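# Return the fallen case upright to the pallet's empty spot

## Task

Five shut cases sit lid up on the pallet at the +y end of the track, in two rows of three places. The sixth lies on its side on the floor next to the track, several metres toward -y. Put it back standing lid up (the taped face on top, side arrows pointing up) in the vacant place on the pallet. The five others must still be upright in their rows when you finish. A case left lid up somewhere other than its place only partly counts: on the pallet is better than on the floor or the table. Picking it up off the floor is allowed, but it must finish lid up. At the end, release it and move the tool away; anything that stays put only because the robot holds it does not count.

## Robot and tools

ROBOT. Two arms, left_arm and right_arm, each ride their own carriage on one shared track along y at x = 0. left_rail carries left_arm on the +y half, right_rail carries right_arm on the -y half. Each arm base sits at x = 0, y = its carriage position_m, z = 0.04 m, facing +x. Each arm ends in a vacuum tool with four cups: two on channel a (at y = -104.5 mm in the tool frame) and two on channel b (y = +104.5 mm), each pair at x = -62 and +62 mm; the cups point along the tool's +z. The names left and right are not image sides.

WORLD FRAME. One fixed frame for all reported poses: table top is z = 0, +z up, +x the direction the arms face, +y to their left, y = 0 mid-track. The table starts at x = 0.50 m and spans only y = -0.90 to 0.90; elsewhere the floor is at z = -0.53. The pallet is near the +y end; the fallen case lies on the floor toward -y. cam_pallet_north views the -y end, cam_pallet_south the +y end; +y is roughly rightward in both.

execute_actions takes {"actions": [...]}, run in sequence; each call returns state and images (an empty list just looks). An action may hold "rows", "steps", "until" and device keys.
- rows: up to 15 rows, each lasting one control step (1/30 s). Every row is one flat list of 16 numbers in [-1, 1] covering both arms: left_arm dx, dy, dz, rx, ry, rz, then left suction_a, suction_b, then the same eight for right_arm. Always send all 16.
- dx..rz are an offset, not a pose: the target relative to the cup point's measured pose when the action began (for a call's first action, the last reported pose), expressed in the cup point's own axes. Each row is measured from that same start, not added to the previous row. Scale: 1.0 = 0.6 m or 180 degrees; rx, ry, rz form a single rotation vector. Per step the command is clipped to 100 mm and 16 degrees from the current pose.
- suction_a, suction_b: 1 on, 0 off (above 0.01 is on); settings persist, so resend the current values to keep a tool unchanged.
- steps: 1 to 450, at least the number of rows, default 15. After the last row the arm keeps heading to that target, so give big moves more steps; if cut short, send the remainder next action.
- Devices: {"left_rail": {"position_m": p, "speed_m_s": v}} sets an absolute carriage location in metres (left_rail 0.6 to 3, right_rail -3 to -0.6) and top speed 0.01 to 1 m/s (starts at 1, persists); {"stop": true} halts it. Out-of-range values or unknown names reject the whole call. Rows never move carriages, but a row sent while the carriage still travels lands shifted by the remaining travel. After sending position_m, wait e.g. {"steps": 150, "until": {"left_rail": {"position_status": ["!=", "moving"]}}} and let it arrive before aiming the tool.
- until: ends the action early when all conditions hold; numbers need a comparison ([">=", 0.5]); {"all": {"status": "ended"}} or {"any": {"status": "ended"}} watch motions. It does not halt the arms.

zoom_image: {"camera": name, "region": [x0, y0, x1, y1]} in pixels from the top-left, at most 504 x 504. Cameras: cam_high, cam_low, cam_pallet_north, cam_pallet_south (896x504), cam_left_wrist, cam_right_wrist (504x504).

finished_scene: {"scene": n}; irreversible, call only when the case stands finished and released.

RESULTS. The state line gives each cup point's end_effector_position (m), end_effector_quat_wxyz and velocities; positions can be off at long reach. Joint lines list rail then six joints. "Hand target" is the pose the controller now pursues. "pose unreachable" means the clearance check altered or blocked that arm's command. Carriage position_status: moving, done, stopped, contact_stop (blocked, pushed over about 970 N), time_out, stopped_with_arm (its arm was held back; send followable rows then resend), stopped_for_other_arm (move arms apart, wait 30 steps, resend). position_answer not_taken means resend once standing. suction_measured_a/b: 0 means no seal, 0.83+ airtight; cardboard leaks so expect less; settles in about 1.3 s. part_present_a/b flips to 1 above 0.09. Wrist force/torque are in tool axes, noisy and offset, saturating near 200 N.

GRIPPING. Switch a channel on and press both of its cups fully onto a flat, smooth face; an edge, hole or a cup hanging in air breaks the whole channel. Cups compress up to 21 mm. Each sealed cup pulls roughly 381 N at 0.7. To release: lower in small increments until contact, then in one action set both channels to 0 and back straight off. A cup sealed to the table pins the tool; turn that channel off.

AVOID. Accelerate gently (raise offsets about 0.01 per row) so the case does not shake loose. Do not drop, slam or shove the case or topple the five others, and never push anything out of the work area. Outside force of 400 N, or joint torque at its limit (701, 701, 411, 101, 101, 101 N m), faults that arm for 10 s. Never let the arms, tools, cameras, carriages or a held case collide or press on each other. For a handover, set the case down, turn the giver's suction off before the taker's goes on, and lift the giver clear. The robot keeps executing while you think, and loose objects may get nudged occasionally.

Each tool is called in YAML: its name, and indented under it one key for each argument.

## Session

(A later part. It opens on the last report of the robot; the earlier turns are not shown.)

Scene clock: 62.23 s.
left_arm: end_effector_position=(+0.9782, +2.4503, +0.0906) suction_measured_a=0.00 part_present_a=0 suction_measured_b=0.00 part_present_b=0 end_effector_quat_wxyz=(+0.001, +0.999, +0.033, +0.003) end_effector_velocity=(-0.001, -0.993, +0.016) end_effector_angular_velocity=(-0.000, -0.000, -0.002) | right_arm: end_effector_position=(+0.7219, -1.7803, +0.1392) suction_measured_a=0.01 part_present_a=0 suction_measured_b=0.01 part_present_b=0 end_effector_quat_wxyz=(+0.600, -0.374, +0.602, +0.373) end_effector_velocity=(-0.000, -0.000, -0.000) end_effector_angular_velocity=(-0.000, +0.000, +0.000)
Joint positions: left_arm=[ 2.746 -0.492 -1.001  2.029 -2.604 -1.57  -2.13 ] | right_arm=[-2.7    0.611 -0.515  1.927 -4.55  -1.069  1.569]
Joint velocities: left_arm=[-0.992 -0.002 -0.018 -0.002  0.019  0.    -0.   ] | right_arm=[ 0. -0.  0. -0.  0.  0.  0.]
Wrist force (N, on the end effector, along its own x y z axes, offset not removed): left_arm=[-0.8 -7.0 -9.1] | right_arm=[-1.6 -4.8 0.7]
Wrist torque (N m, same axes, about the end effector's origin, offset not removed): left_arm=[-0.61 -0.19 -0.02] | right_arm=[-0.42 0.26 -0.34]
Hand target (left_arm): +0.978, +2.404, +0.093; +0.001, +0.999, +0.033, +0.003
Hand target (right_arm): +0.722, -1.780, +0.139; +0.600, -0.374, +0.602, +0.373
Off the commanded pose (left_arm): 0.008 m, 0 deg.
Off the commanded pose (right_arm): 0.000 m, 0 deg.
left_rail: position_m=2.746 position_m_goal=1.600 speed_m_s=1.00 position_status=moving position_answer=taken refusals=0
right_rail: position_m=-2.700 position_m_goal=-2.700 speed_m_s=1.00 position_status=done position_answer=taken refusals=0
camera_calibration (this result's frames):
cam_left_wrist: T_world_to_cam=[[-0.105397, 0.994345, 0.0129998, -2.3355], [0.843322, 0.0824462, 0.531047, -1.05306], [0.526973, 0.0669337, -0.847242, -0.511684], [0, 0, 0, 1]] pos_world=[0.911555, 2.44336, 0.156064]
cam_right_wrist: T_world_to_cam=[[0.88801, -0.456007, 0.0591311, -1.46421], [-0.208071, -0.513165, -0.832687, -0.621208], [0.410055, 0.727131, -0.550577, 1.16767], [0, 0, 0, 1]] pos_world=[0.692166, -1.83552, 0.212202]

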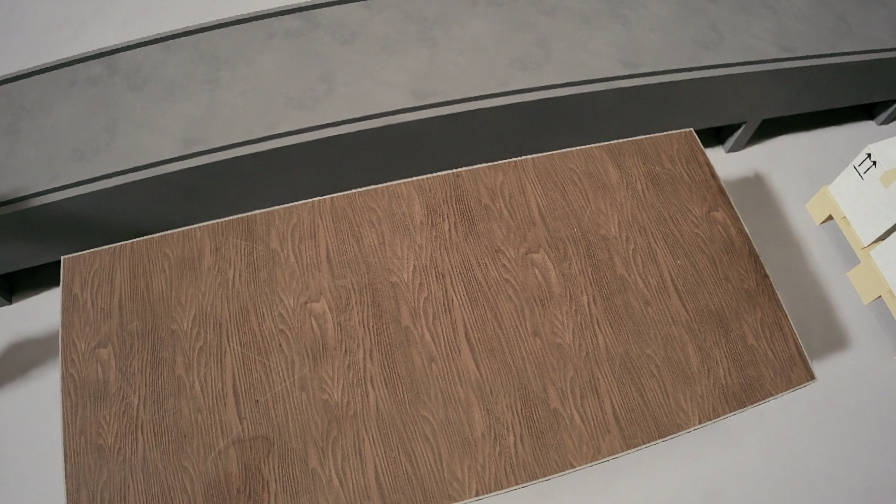

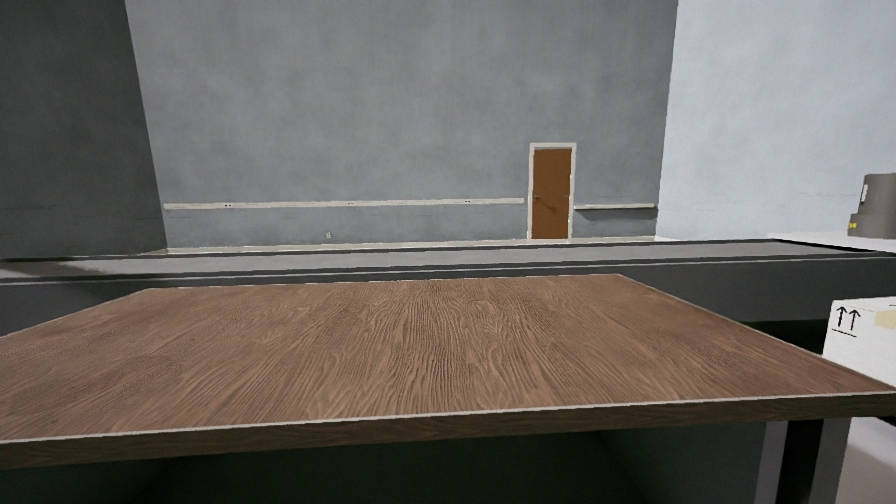

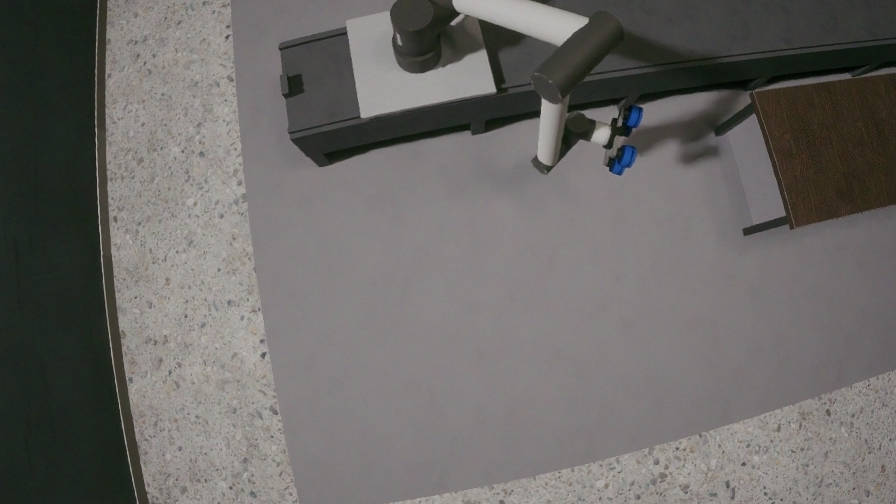

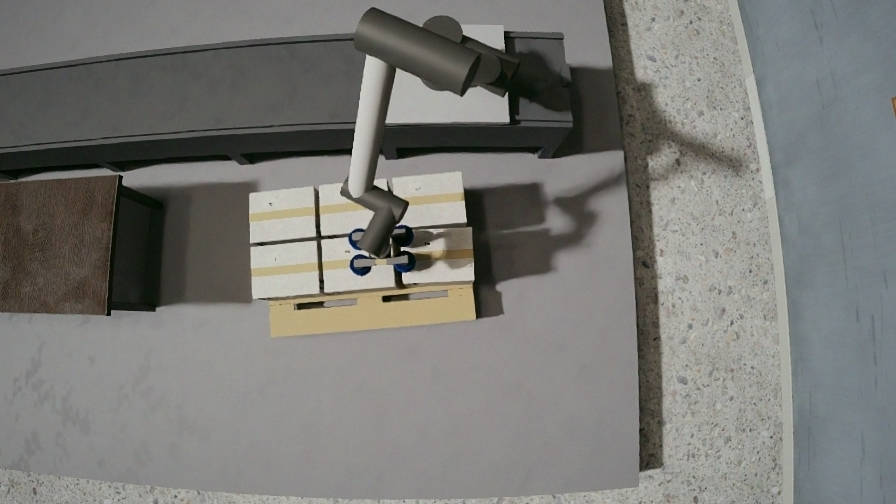

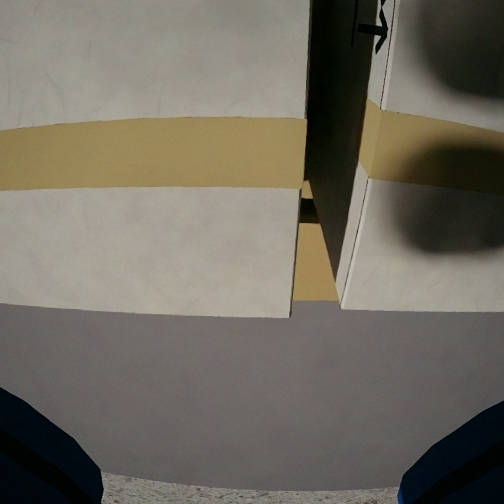

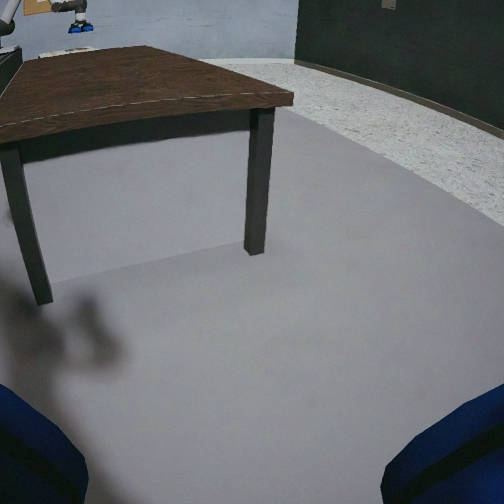

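execute_actions:
  actions: []

zoom_image:
  camera: "cam_pallet_south"
  region: [240, 160, 492, 340]

zoom_image:
  camera: "cam_pallet_south"
  region: [384, 210, 484, 310]

Scene clock: 63.17 s.
left_arm: end_effector_position=(+0.9781, +1.5178, +0.0926) suction_measured_a=0.00 part_present_a=0 suction_measured_b=0.00 part_present_b=0 end_effector_quat_wxyz=(+0.001, +0.999, +0.033, +0.003) end_effector_velocity=(+0.000, -0.934, +0.000) end_effector_angular_velocity=(-0.000, -0.001, +0.000) | right_arm: end_effector_position=(+0.7219, -1.7803, +0.1392) suction_measured_a=0.01 part_present_a=0 suction_measured_b=0.01 part_present_b=0 end_effector_quat_wxyz=(+0.600, -0.374, +0.602, +0.373) end_effector_velocity=(+0.000, +0.000, +0.000) end_effector_angular_velocity=(+0.000, -0.000, +0.000)
Joint positions: left_arm=[ 1.814 -0.492 -1.003  2.029 -2.602 -1.57  -2.13 ] | right_arm=[-2.7    0.611 -0.515  1.927 -4.55  -1.069  1.569]
Joint velocities: left_arm=[-0.934 -0.     0.    -0.001  0.     0.    -0.   ] | right_arm=[ 0.  0. -0.  0. -0.  0.  0.]
Wrist force (N, on the end effector, along its own x y z axes, offset not removed): left_arm=[-9.2 1.1 -2.5] | right_arm=[-1.7 -3.3 1.9]
Wrist torque (N m, same axes, about the end effector's origin, offset not removed): left_arm=[0.26 0.91 -0.04] | right_arm=[-0.13 0.27 -0.32]
Hand target (left_arm): +0.978, +1.477, +0.093; +0.001, +0.999, +0.033, +0.003
Hand target (right_arm): +0.722, -1.780, +0.139; +0.600, -0.374, +0.602, +0.373
Off the commanded pose (left_arm): 0.006 m, 0 deg.
Off the commanded pose (right_arm): 0.000 m, 0 deg.
left_rail: position_m=1.814 position_m_goal=1.600 speed_m_s=1.00 position_status=moving position_answer=taken refusals=0
right_rail: position_m=-2.700 position_m_goal=-2.700 speed_m_s=1.00 position_status=done position_answer=taken refusals=0
camera_calibration (this result's frames):
cam_left_wrist: T_world_to_cam=[[-0.105253, 0.994361, 0.0129484, -1.40848], [0.843291, 0.0823459, 0.531111, -0.977003], [0.52705, 0.0668202, -0.847203, -0.447414], [0, 0, 0, 1]] pos_world=[0.911462, 1.51088, 0.158085]
cam_right_wrist: T_world_to_cam=[[0.88801, -0.456006, 0.0591312, -1.46421], [-0.208071, -0.513165, -0.832687, -0.621208], [0.410055, 0.727131, -0.550577, 1.16767], [0, 0, 0, 1]] pos_world=[0.692166, -1.83552, 0.212202]

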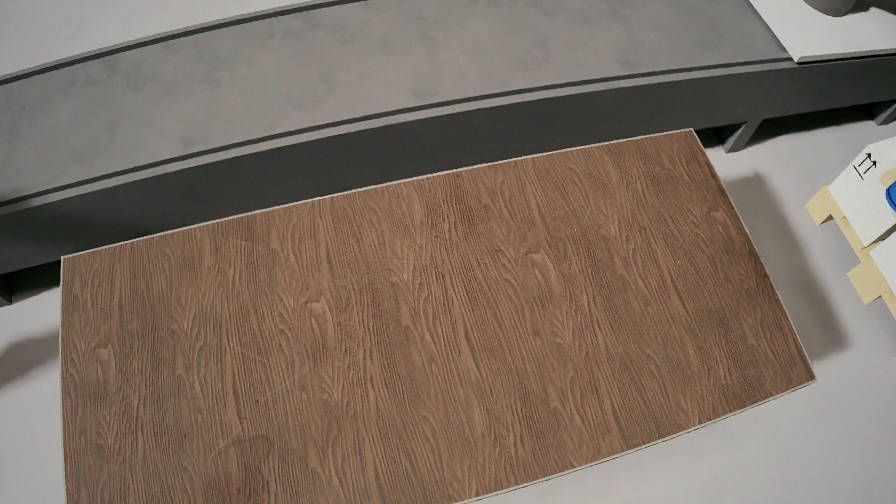

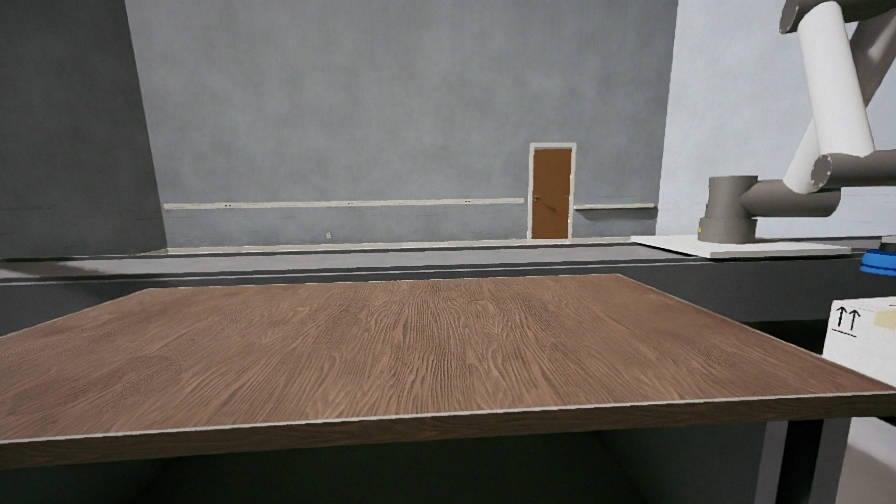

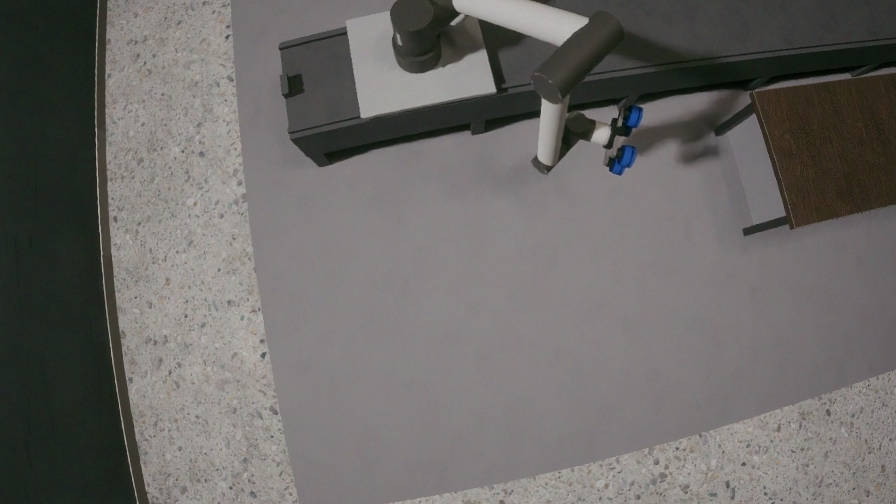

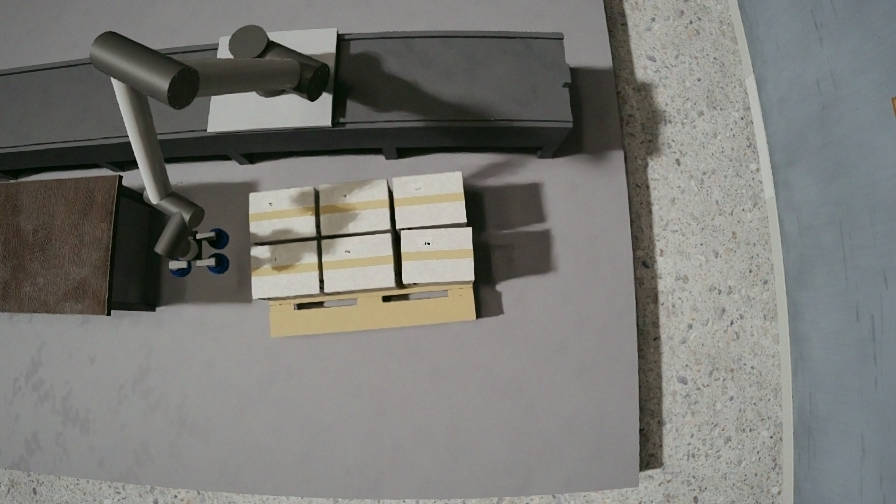

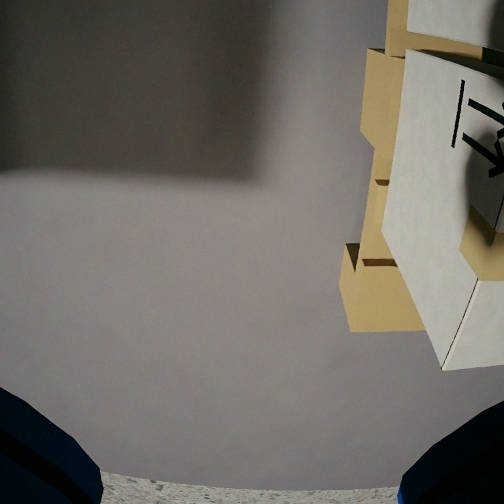

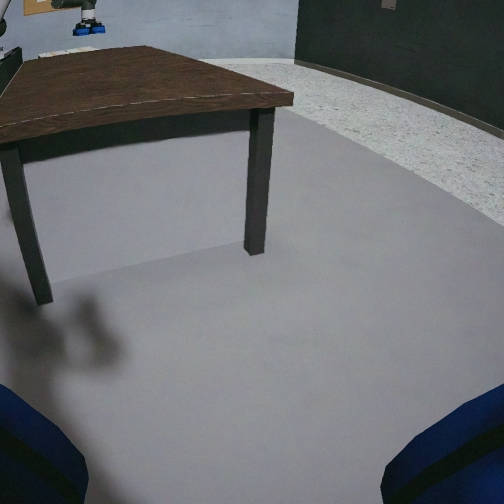

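Region (240, 160, 492, 340) of cam_pallet_south's 896x504 image, scaled by 2.000, with more detail than that image has; it fills the top 360 rows of this view, and the rest is white.

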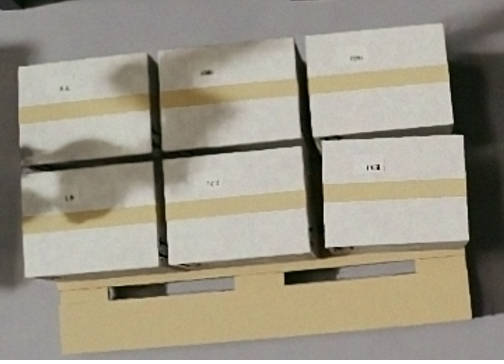

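Region (384, 210, 484, 310) of cam_pallet_south's 896x504 image, scaled by 5.040, with more detail than that image has.

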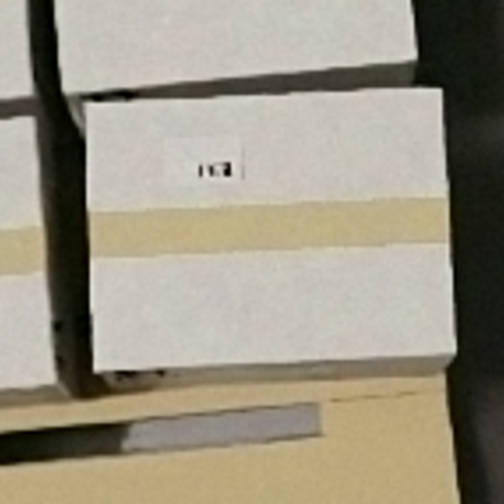

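execute_actions:
  actions:
    - {"rows": [[-0.0033,-0.0250,0.0088,0,-0.0001,-0.0002,0,0,0,0,0,0,0,0,0,0],[-0.0082,-0.0624,0.0219,0.0001,-0.0002,-0.0005,0,0,0,0,0,0,0,0,0,0],[-0.0148,-0.1124,0.0395,0.0001,-0.0003,-0.0009,0,0,0,0,0,0,0,0,0,0],[-0.0230,-0.1748,0.0614,0.0002,-0.0005,-0.0014,0,0,0,0,0,0,0,0,0,0],[-0.0328,-0.2497,0.0877,0.0003,-0.0008,-0.0020,0,0,0,0,0,0,0,0,0,0],[-0.0451,-0.3434,0.1206,0.0004,-0.0010,-0.0028,0,0,0,0,0,0,0,0,0,0],[-0.0574,-0.4370,0.1534,0.0005,-0.0013,-0.0036,0,0,0,0,0,0,0,0,0,0],[-0.0697,-0.5307,0.1863,0.0006,-0.0016,-0.0043,0,0,0,0,0,0,0,0,0,0],[-0.0820,-0.6243,0.2192,0.0007,-0.0019,-0.0051,0,0,0,0,0,0,0,0,0,0]], "left_rail": {"position_m": 3.0}, "steps": 20}

Scene clock: 67.30 s.
left_arm: end_effector_position=(+0.9189, +1.9517, -0.0019) suction_measured_a=0.00 part_present_a=0 suction_measured_b=0.00 part_present_b=0 end_effector_quat_wxyz=(-0.002, +0.999, +0.043, -0.003) end_effector_velocity=(-0.093, +1.455, -0.160) end_effector_angular_velocity=(+0.001, +0.002, +0.011) | right_arm: end_effector_position=(+0.7219, -1.7803, +0.1392) suction_measured_a=0.01 part_present_a=0 suction_measured_b=0.01 part_present_b=0 end_effector_quat_wxyz=(+0.600, -0.374, +0.602, +0.373) end_effector_velocity=(-0.000, +0.000, +0.000) end_effector_angular_velocity=(-0.000, -0.000, +0.000)
Joint positions: left_arm=[ 1.987 -0.26  -0.948  2.188 -2.805 -1.569 -1.916] | right_arm=[-2.7    0.611 -0.515  1.927 -4.55  -1.069  1.569]
Joint velocities: left_arm=[ 1.001  0.461  0.163  0.167 -0.328  0.003  0.45 ] | right_arm=[ 0.  0. -0. -0.  0. -0. -0.]
Wrist force (N, on the end effector, along its own x y z axes, offset not removed): left_arm=[4.9 -1.1 -7.1] | right_arm=[-2.7 -5.9 2.5]
Wrist torque (N m, same axes, about the end effector's origin, offset not removed): left_arm=[0.10 -0.80 -0.04] | right_arm=[-0.48 0.44 -0.37]
Hand target (left_arm): +0.903, +2.070, -0.027; -0.002, +0.999, +0.043, -0.002
Hand target (right_arm): +0.722, -1.780, +0.139; +0.600, -0.374, +0.602, +0.373
Off the commanded pose (left_arm): 0.117 m, 0 deg; position clipped at the last step of the last action.
Off the commanded pose (right_arm): 0.000 m, 0 deg.
left_rail: position_m=1.987 position_m_goal=3.000 speed_m_s=1.00 position_status=moving position_answer=taken refusals=0
right_rail: position_m=-2.700 position_m_goal=-2.700 speed_m_s=1.00 position_status=done position_answer=taken refusals=0
camera_calibration (this result's frames):
cam_left_wrist: T_world_to_cam=[[-0.12352, 0.992162, 0.0189102, -1.82384], [0.847141, 0.0955024, 0.522715, -0.941862], [0.516812, 0.0805852, -0.852297, -0.542818], [0, 0, 0, 1]] pos_world=[0.853145, 1.94324, 0.0641725]
cam_right_wrist: T_world_to_cam=[[0.88801, -0.456006, 0.0591311, -1.46421], [-0.208071, -0.513165, -0.832687, -0.621208], [0.410055, 0.727131, -0.550577, 1.16767], [0, 0, 0, 1]] pos_world=[0.692166, -1.83552, 0.212202]

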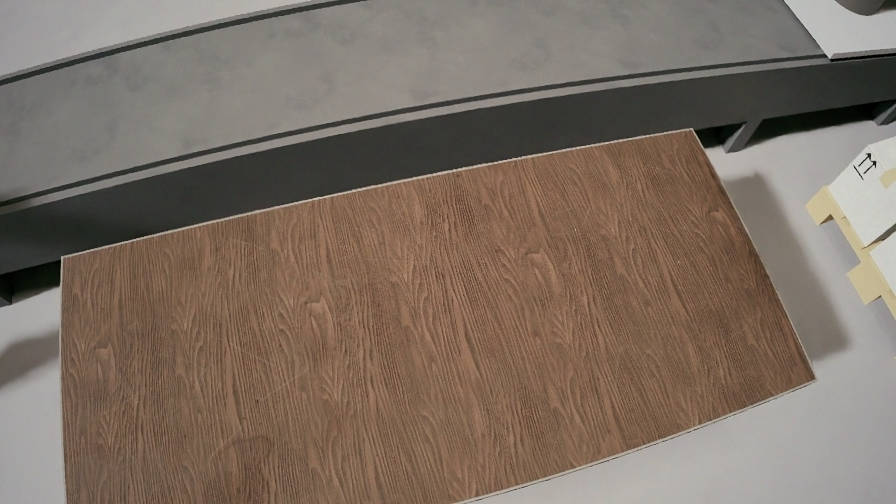

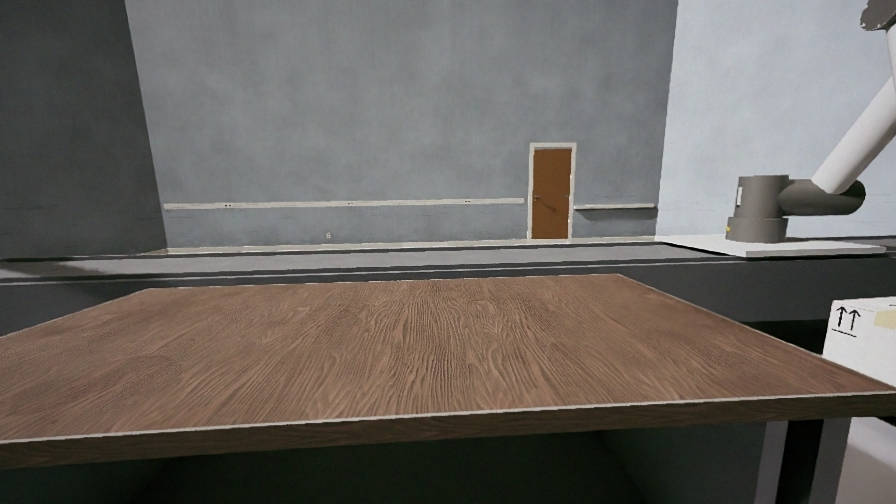

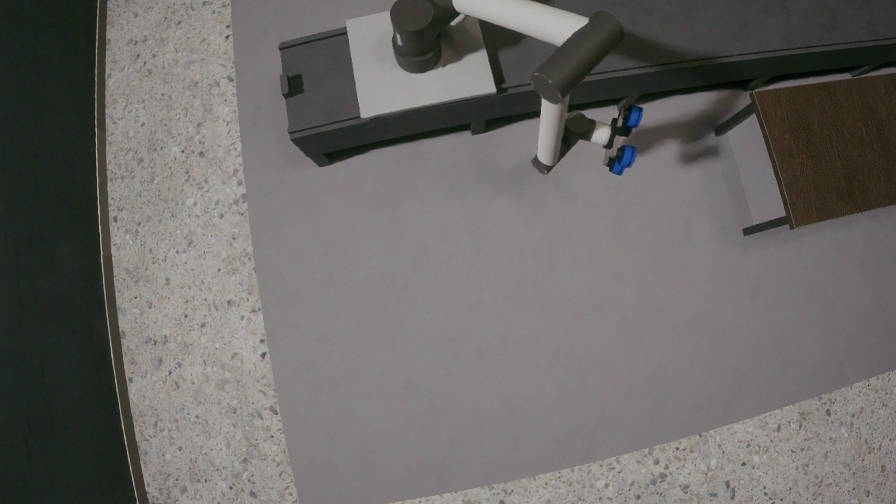

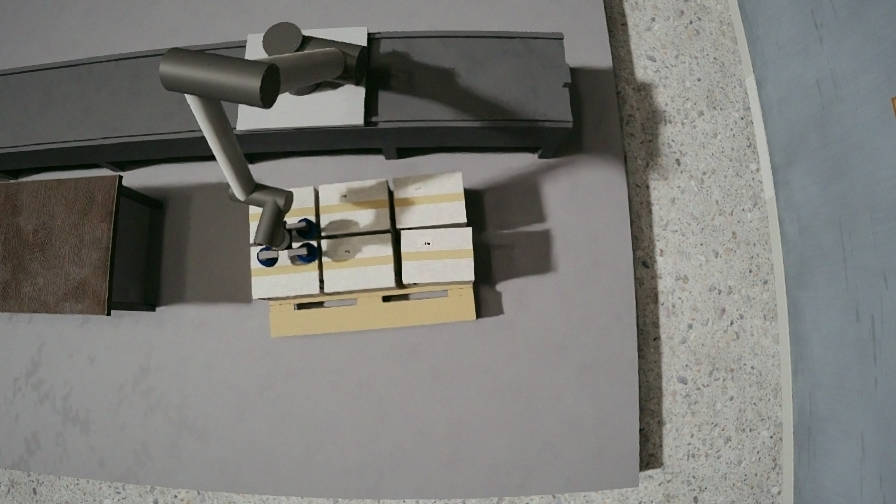

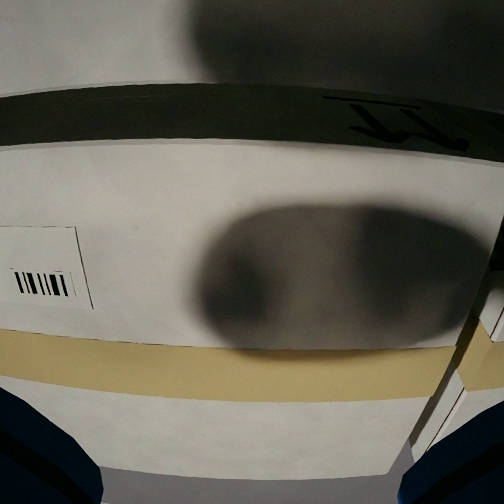

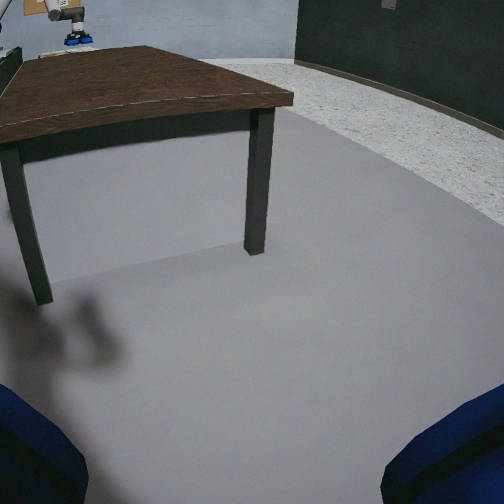

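execute_actions:
  actions:
    - {"steps": 1}

Scene clock: 67.47 s.
left_arm: end_effector_position=(+0.9077, +2.1718, -0.0202) suction_measured_a=0.00 part_present_a=0 suction_measured_b=0.00 part_present_b=0 end_effector_quat_wxyz=(-0.002, +0.999, +0.043, -0.002) end_effector_velocity=(-0.036, +1.199, -0.073) end_effector_angular_velocity=(-0.003, -0.009, -0.000) | right_arm: end_effector_position=(+0.7219, -1.7803, +0.1392) suction_measured_a=0.01 part_present_a=0 suction_measured_b=0.01 part_present_b=0 end_effector_quat_wxyz=(+0.600, -0.374, +0.602, +0.373) end_effector_velocity=(-0.000, +0.000, -0.000) end_effector_angular_velocity=(-0.000, +0.000, -0.000)
Joint positions: left_arm=[ 2.154 -0.204 -0.928  2.205 -2.842 -1.569 -1.861] | right_arm=[-2.7    0.611 -0.515  1.927 -4.55  -1.069  1.569]
Joint velocities: left_arm=[ 0.997  0.215  0.088  0.05  -0.147 -0.     0.215] | right_arm=[ 0.  0.  0. -0. -0. -0.  0.]
Wrist force (N, on the end effector, along its own x y z axes, offset not removed): left_arm=[-4.9 -8.8 -6.9] | right_arm=[-1.8 -3.2 0.7]
Wrist torque (N m, same axes, about the end effector's origin, offset not removed): left_arm=[-1.06 0.31 -0.11] | right_arm=[-0.23 0.33 -0.36]
Hand target (left_arm): +0.901, +2.271, -0.039; -0.001, +0.999, +0.042, -0.001
Hand target (right_arm): +0.722, -1.780, +0.139; +0.600, -0.374, +0.602, +0.373
Off the commanded pose (left_arm): 0.060 m, 0 deg.
Off the commanded pose (right_arm): 0.000 m, 0 deg.
left_rail: position_m=2.154 position_m_goal=3.000 speed_m_s=1.00 position_status=moving position_answer=taken refusals=0
right_rail: position_m=-2.700 position_m_goal=-2.700 speed_m_s=1.00 position_status=done position_answer=taken refusals=0
camera_calibration (this result's frames):
cam_left_wrist: T_world_to_cam=[[-0.124347, 0.99206, 0.0188594, -2.04226], [0.846924, 0.0962139, 0.522937, -0.94516], [0.51697, 0.080998, -0.852163, -0.571377], [0, 0, 0, 1]] pos_world=[0.841915, 2.16326, 0.0458687]
cam_right_wrist: T_world_to_cam=[[0.88801, -0.456007, 0.0591311, -1.46421], [-0.208071, -0.513165, -0.832687, -0.621208], [0.410055, 0.727131, -0.550577, 1.16767], [0, 0, 0, 1]] pos_world=[0.692166, -1.83552, 0.212202]

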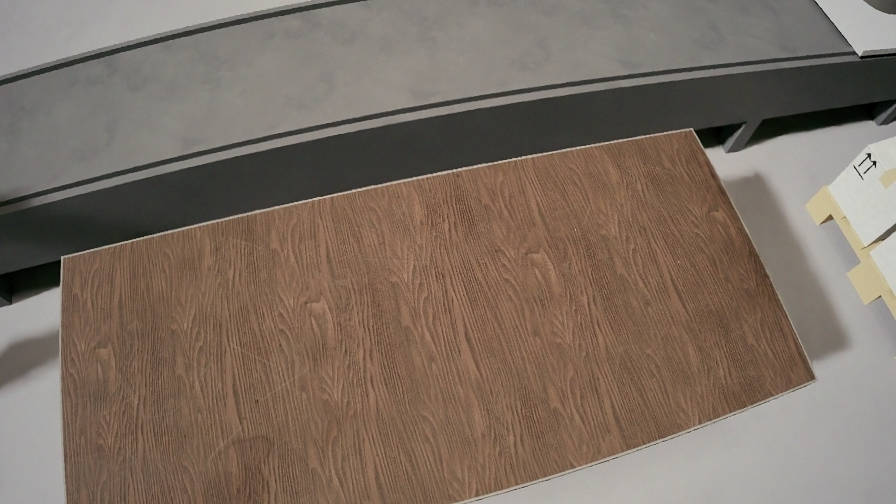

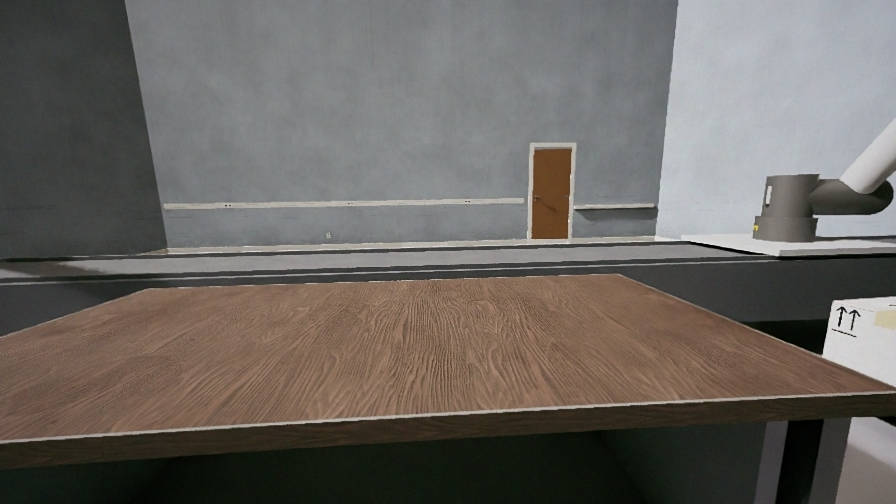

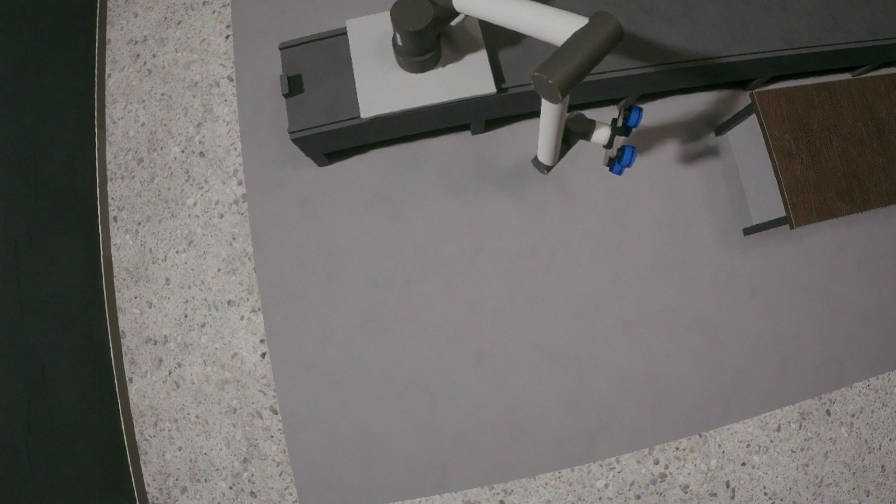

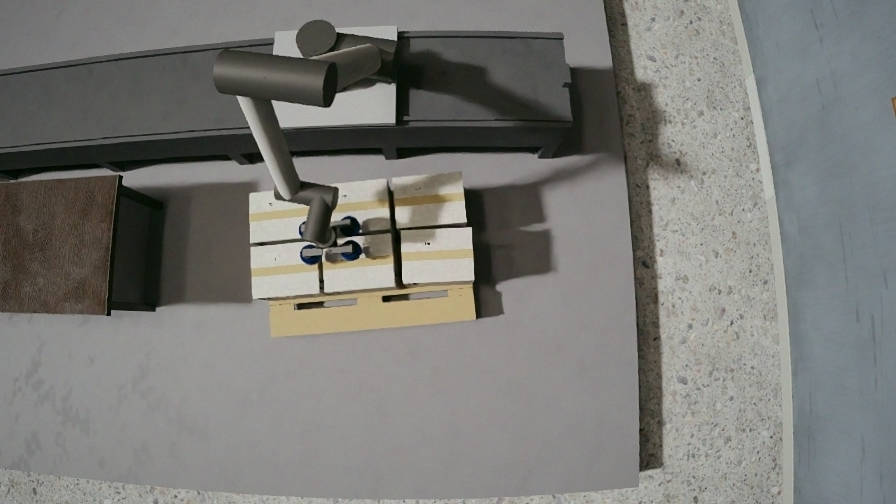

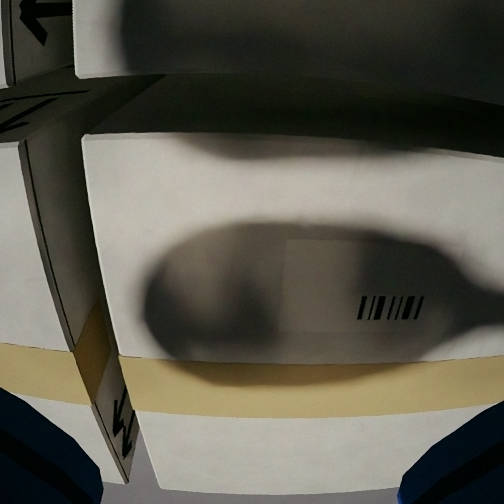

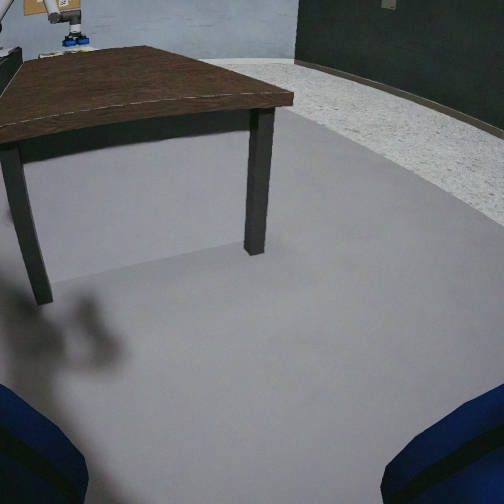

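execute_actions:
  actions: []

zoom_image:
  camera: "cam_pallet_south"
  region: [430, 185, 556, 311]

Scene clock: 68.43 s.
left_arm: end_effector_position=(+0.9014, +3.0547, -0.0387) suction_measured_a=0.00 part_present_a=0 suction_measured_b=0.00 part_present_b=0 end_effector_quat_wxyz=(-0.001, +0.999, +0.042, -0.001) end_effector_velocity=(-0.000, +0.262, -0.000) end_effector_angular_velocity=(+0.000, +0.000, -0.000) | right_arm: end_effector_position=(+0.7219, -1.7803, +0.1392) suction_measured_a=0.01 part_present_a=0 suction_measured_b=0.01 part_present_b=0 end_effector_quat_wxyz=(+0.600, -0.374, +0.602, +0.373) end_effector_velocity=(+0.000, -0.000, -0.000) end_effector_angular_velocity=(-0.000, +0.000, -0.000)
Joint positions: left_arm=[ 2.983 -0.145 -0.904  2.211 -2.876 -1.57  -1.801] | right_arm=[-2.7    0.611 -0.515  1.927 -4.55  -1.069  1.569]
Joint velocities: left_arm=[ 0.262  0.     0.     0.    -0.     0.     0.   ] | right_arm=[ 0. -0.  0. -0. -0.  0.  0.]
Wrist force (N, on the end effector, along its own x y z axes, offset not removed): left_arm=[-2.1 -7.3 -7.4] | right_arm=[0.4 -5.4 2.7]
Wrist torque (N m, same axes, about the end effector's origin, offset not removed): left_arm=[-0.56 -0.09 -0.03] | right_arm=[-0.47 -0.02 -0.28]
Hand target (left_arm): +0.901, +3.065, -0.039; -0.001, +0.999, +0.042, -0.001
Hand target (right_arm): +0.722, -1.780, +0.139; +0.600, -0.374, +0.602, +0.373
Off the commanded pose (left_arm): 0.004 m, 0 deg.
Off the commanded pose (right_arm): 0.000 m, 0 deg.
left_rail: position_m=2.983 position_m_goal=3.000 speed_m_s=1.00 position_status=moving position_answer=taken refusals=0
right_rail: position_m=-2.700 position_m_goal=-2.700 speed_m_s=1.00 position_status=done position_answer=taken refusals=0
camera_calibration (this result's frames):
cam_left_wrist: T_world_to_cam=[[-0.122953, 0.992268, 0.0169551, -2.92051], [0.845645, 0.0958131, 0.525075, -1.01263], [0.51939, 0.0788977, -0.850887, -0.65112], [0, 0, 0, 1]] pos_world=[0.835427, 3.04632, 0.0271956]
cam_right_wrist: T_world_to_cam=[[0.88801, -0.456007, 0.0591312, -1.46421], [-0.208071, -0.513165, -0.832687, -0.621208], [0.410055, 0.727131, -0.550577, 1.16767], [0, 0, 0, 1]] pos_world=[0.692166, -1.83552, 0.212202]

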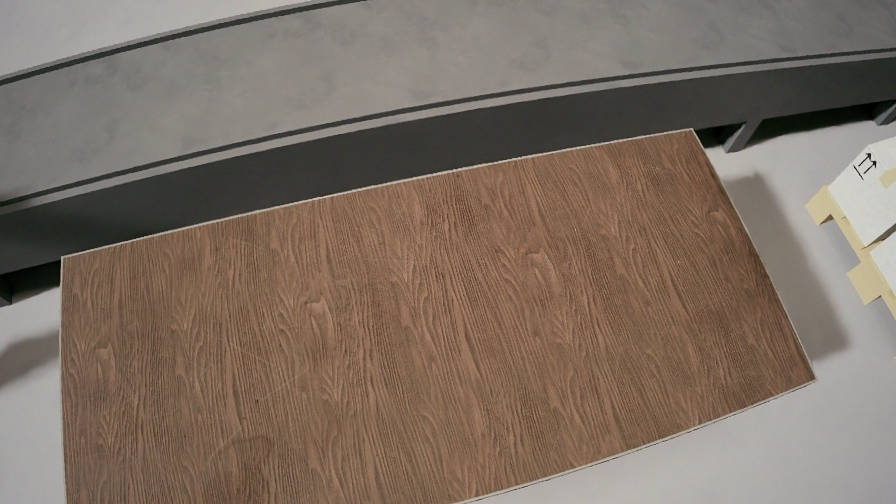

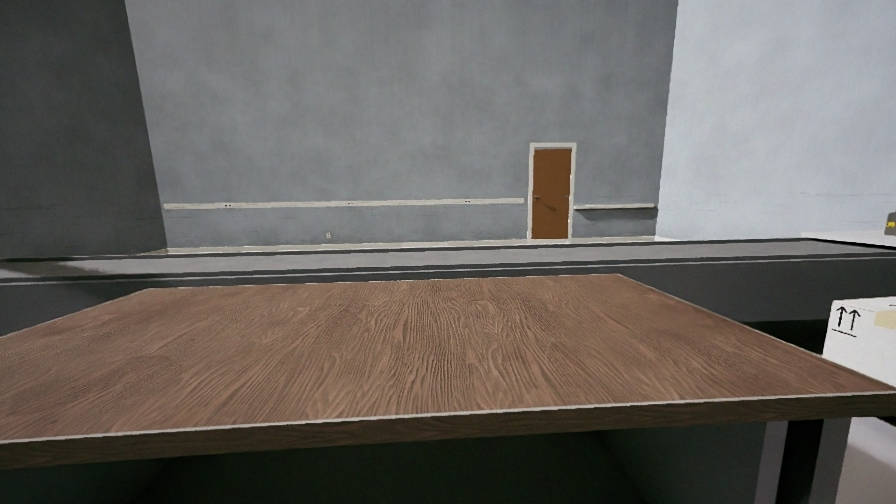

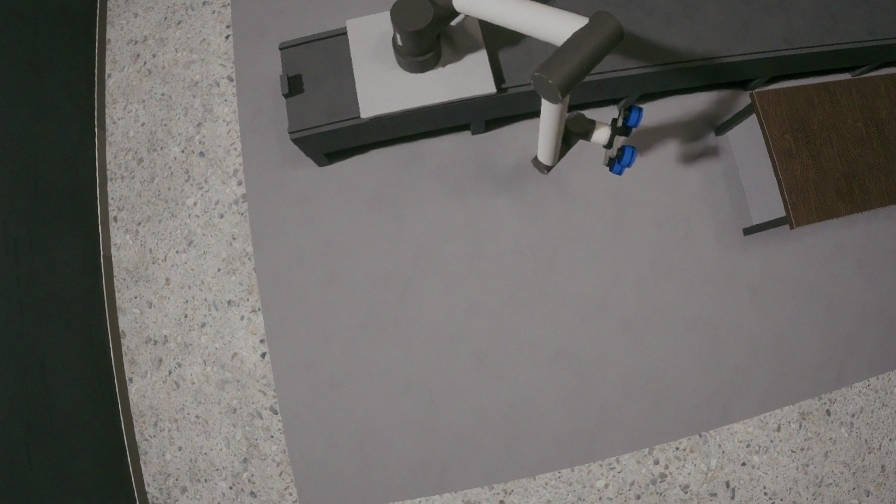

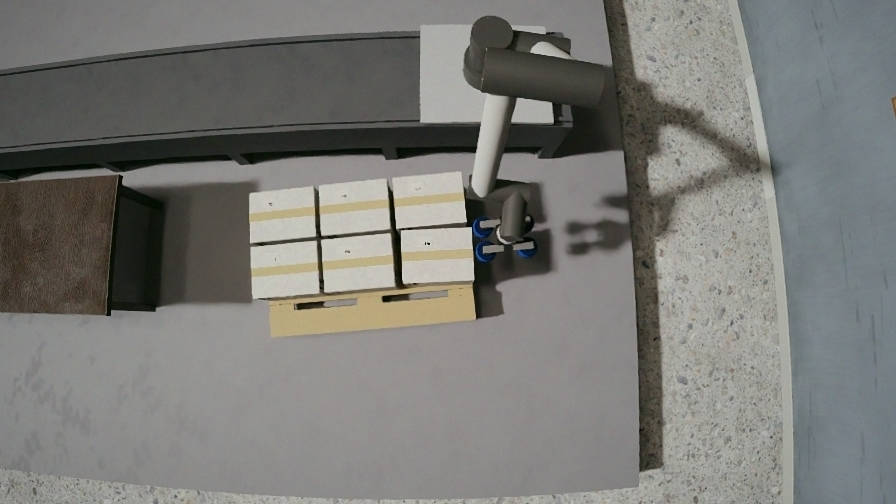

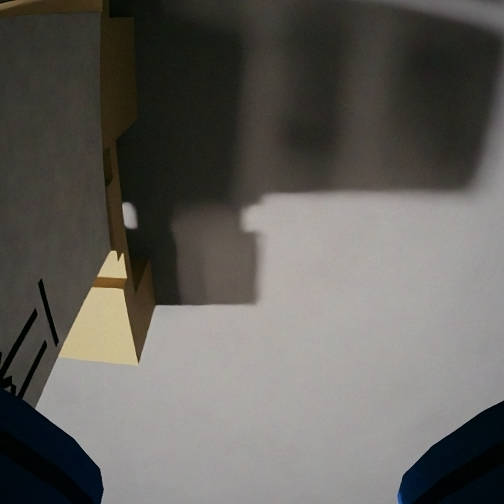

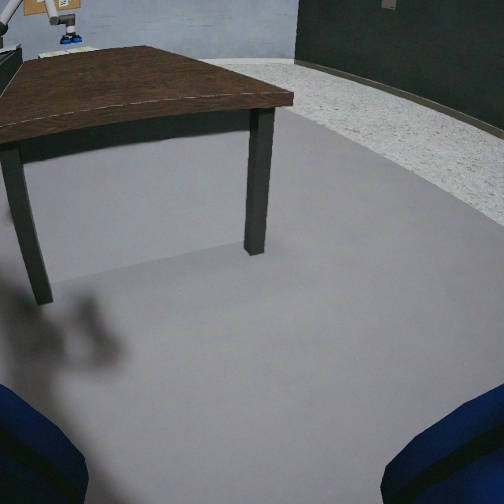

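Region (430, 185, 556, 311) of cam_pallet_south's 896x504 image, scaled by 4.000, with more detail than that image has.

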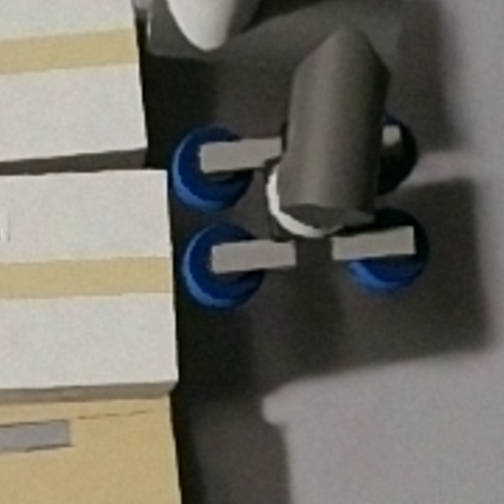

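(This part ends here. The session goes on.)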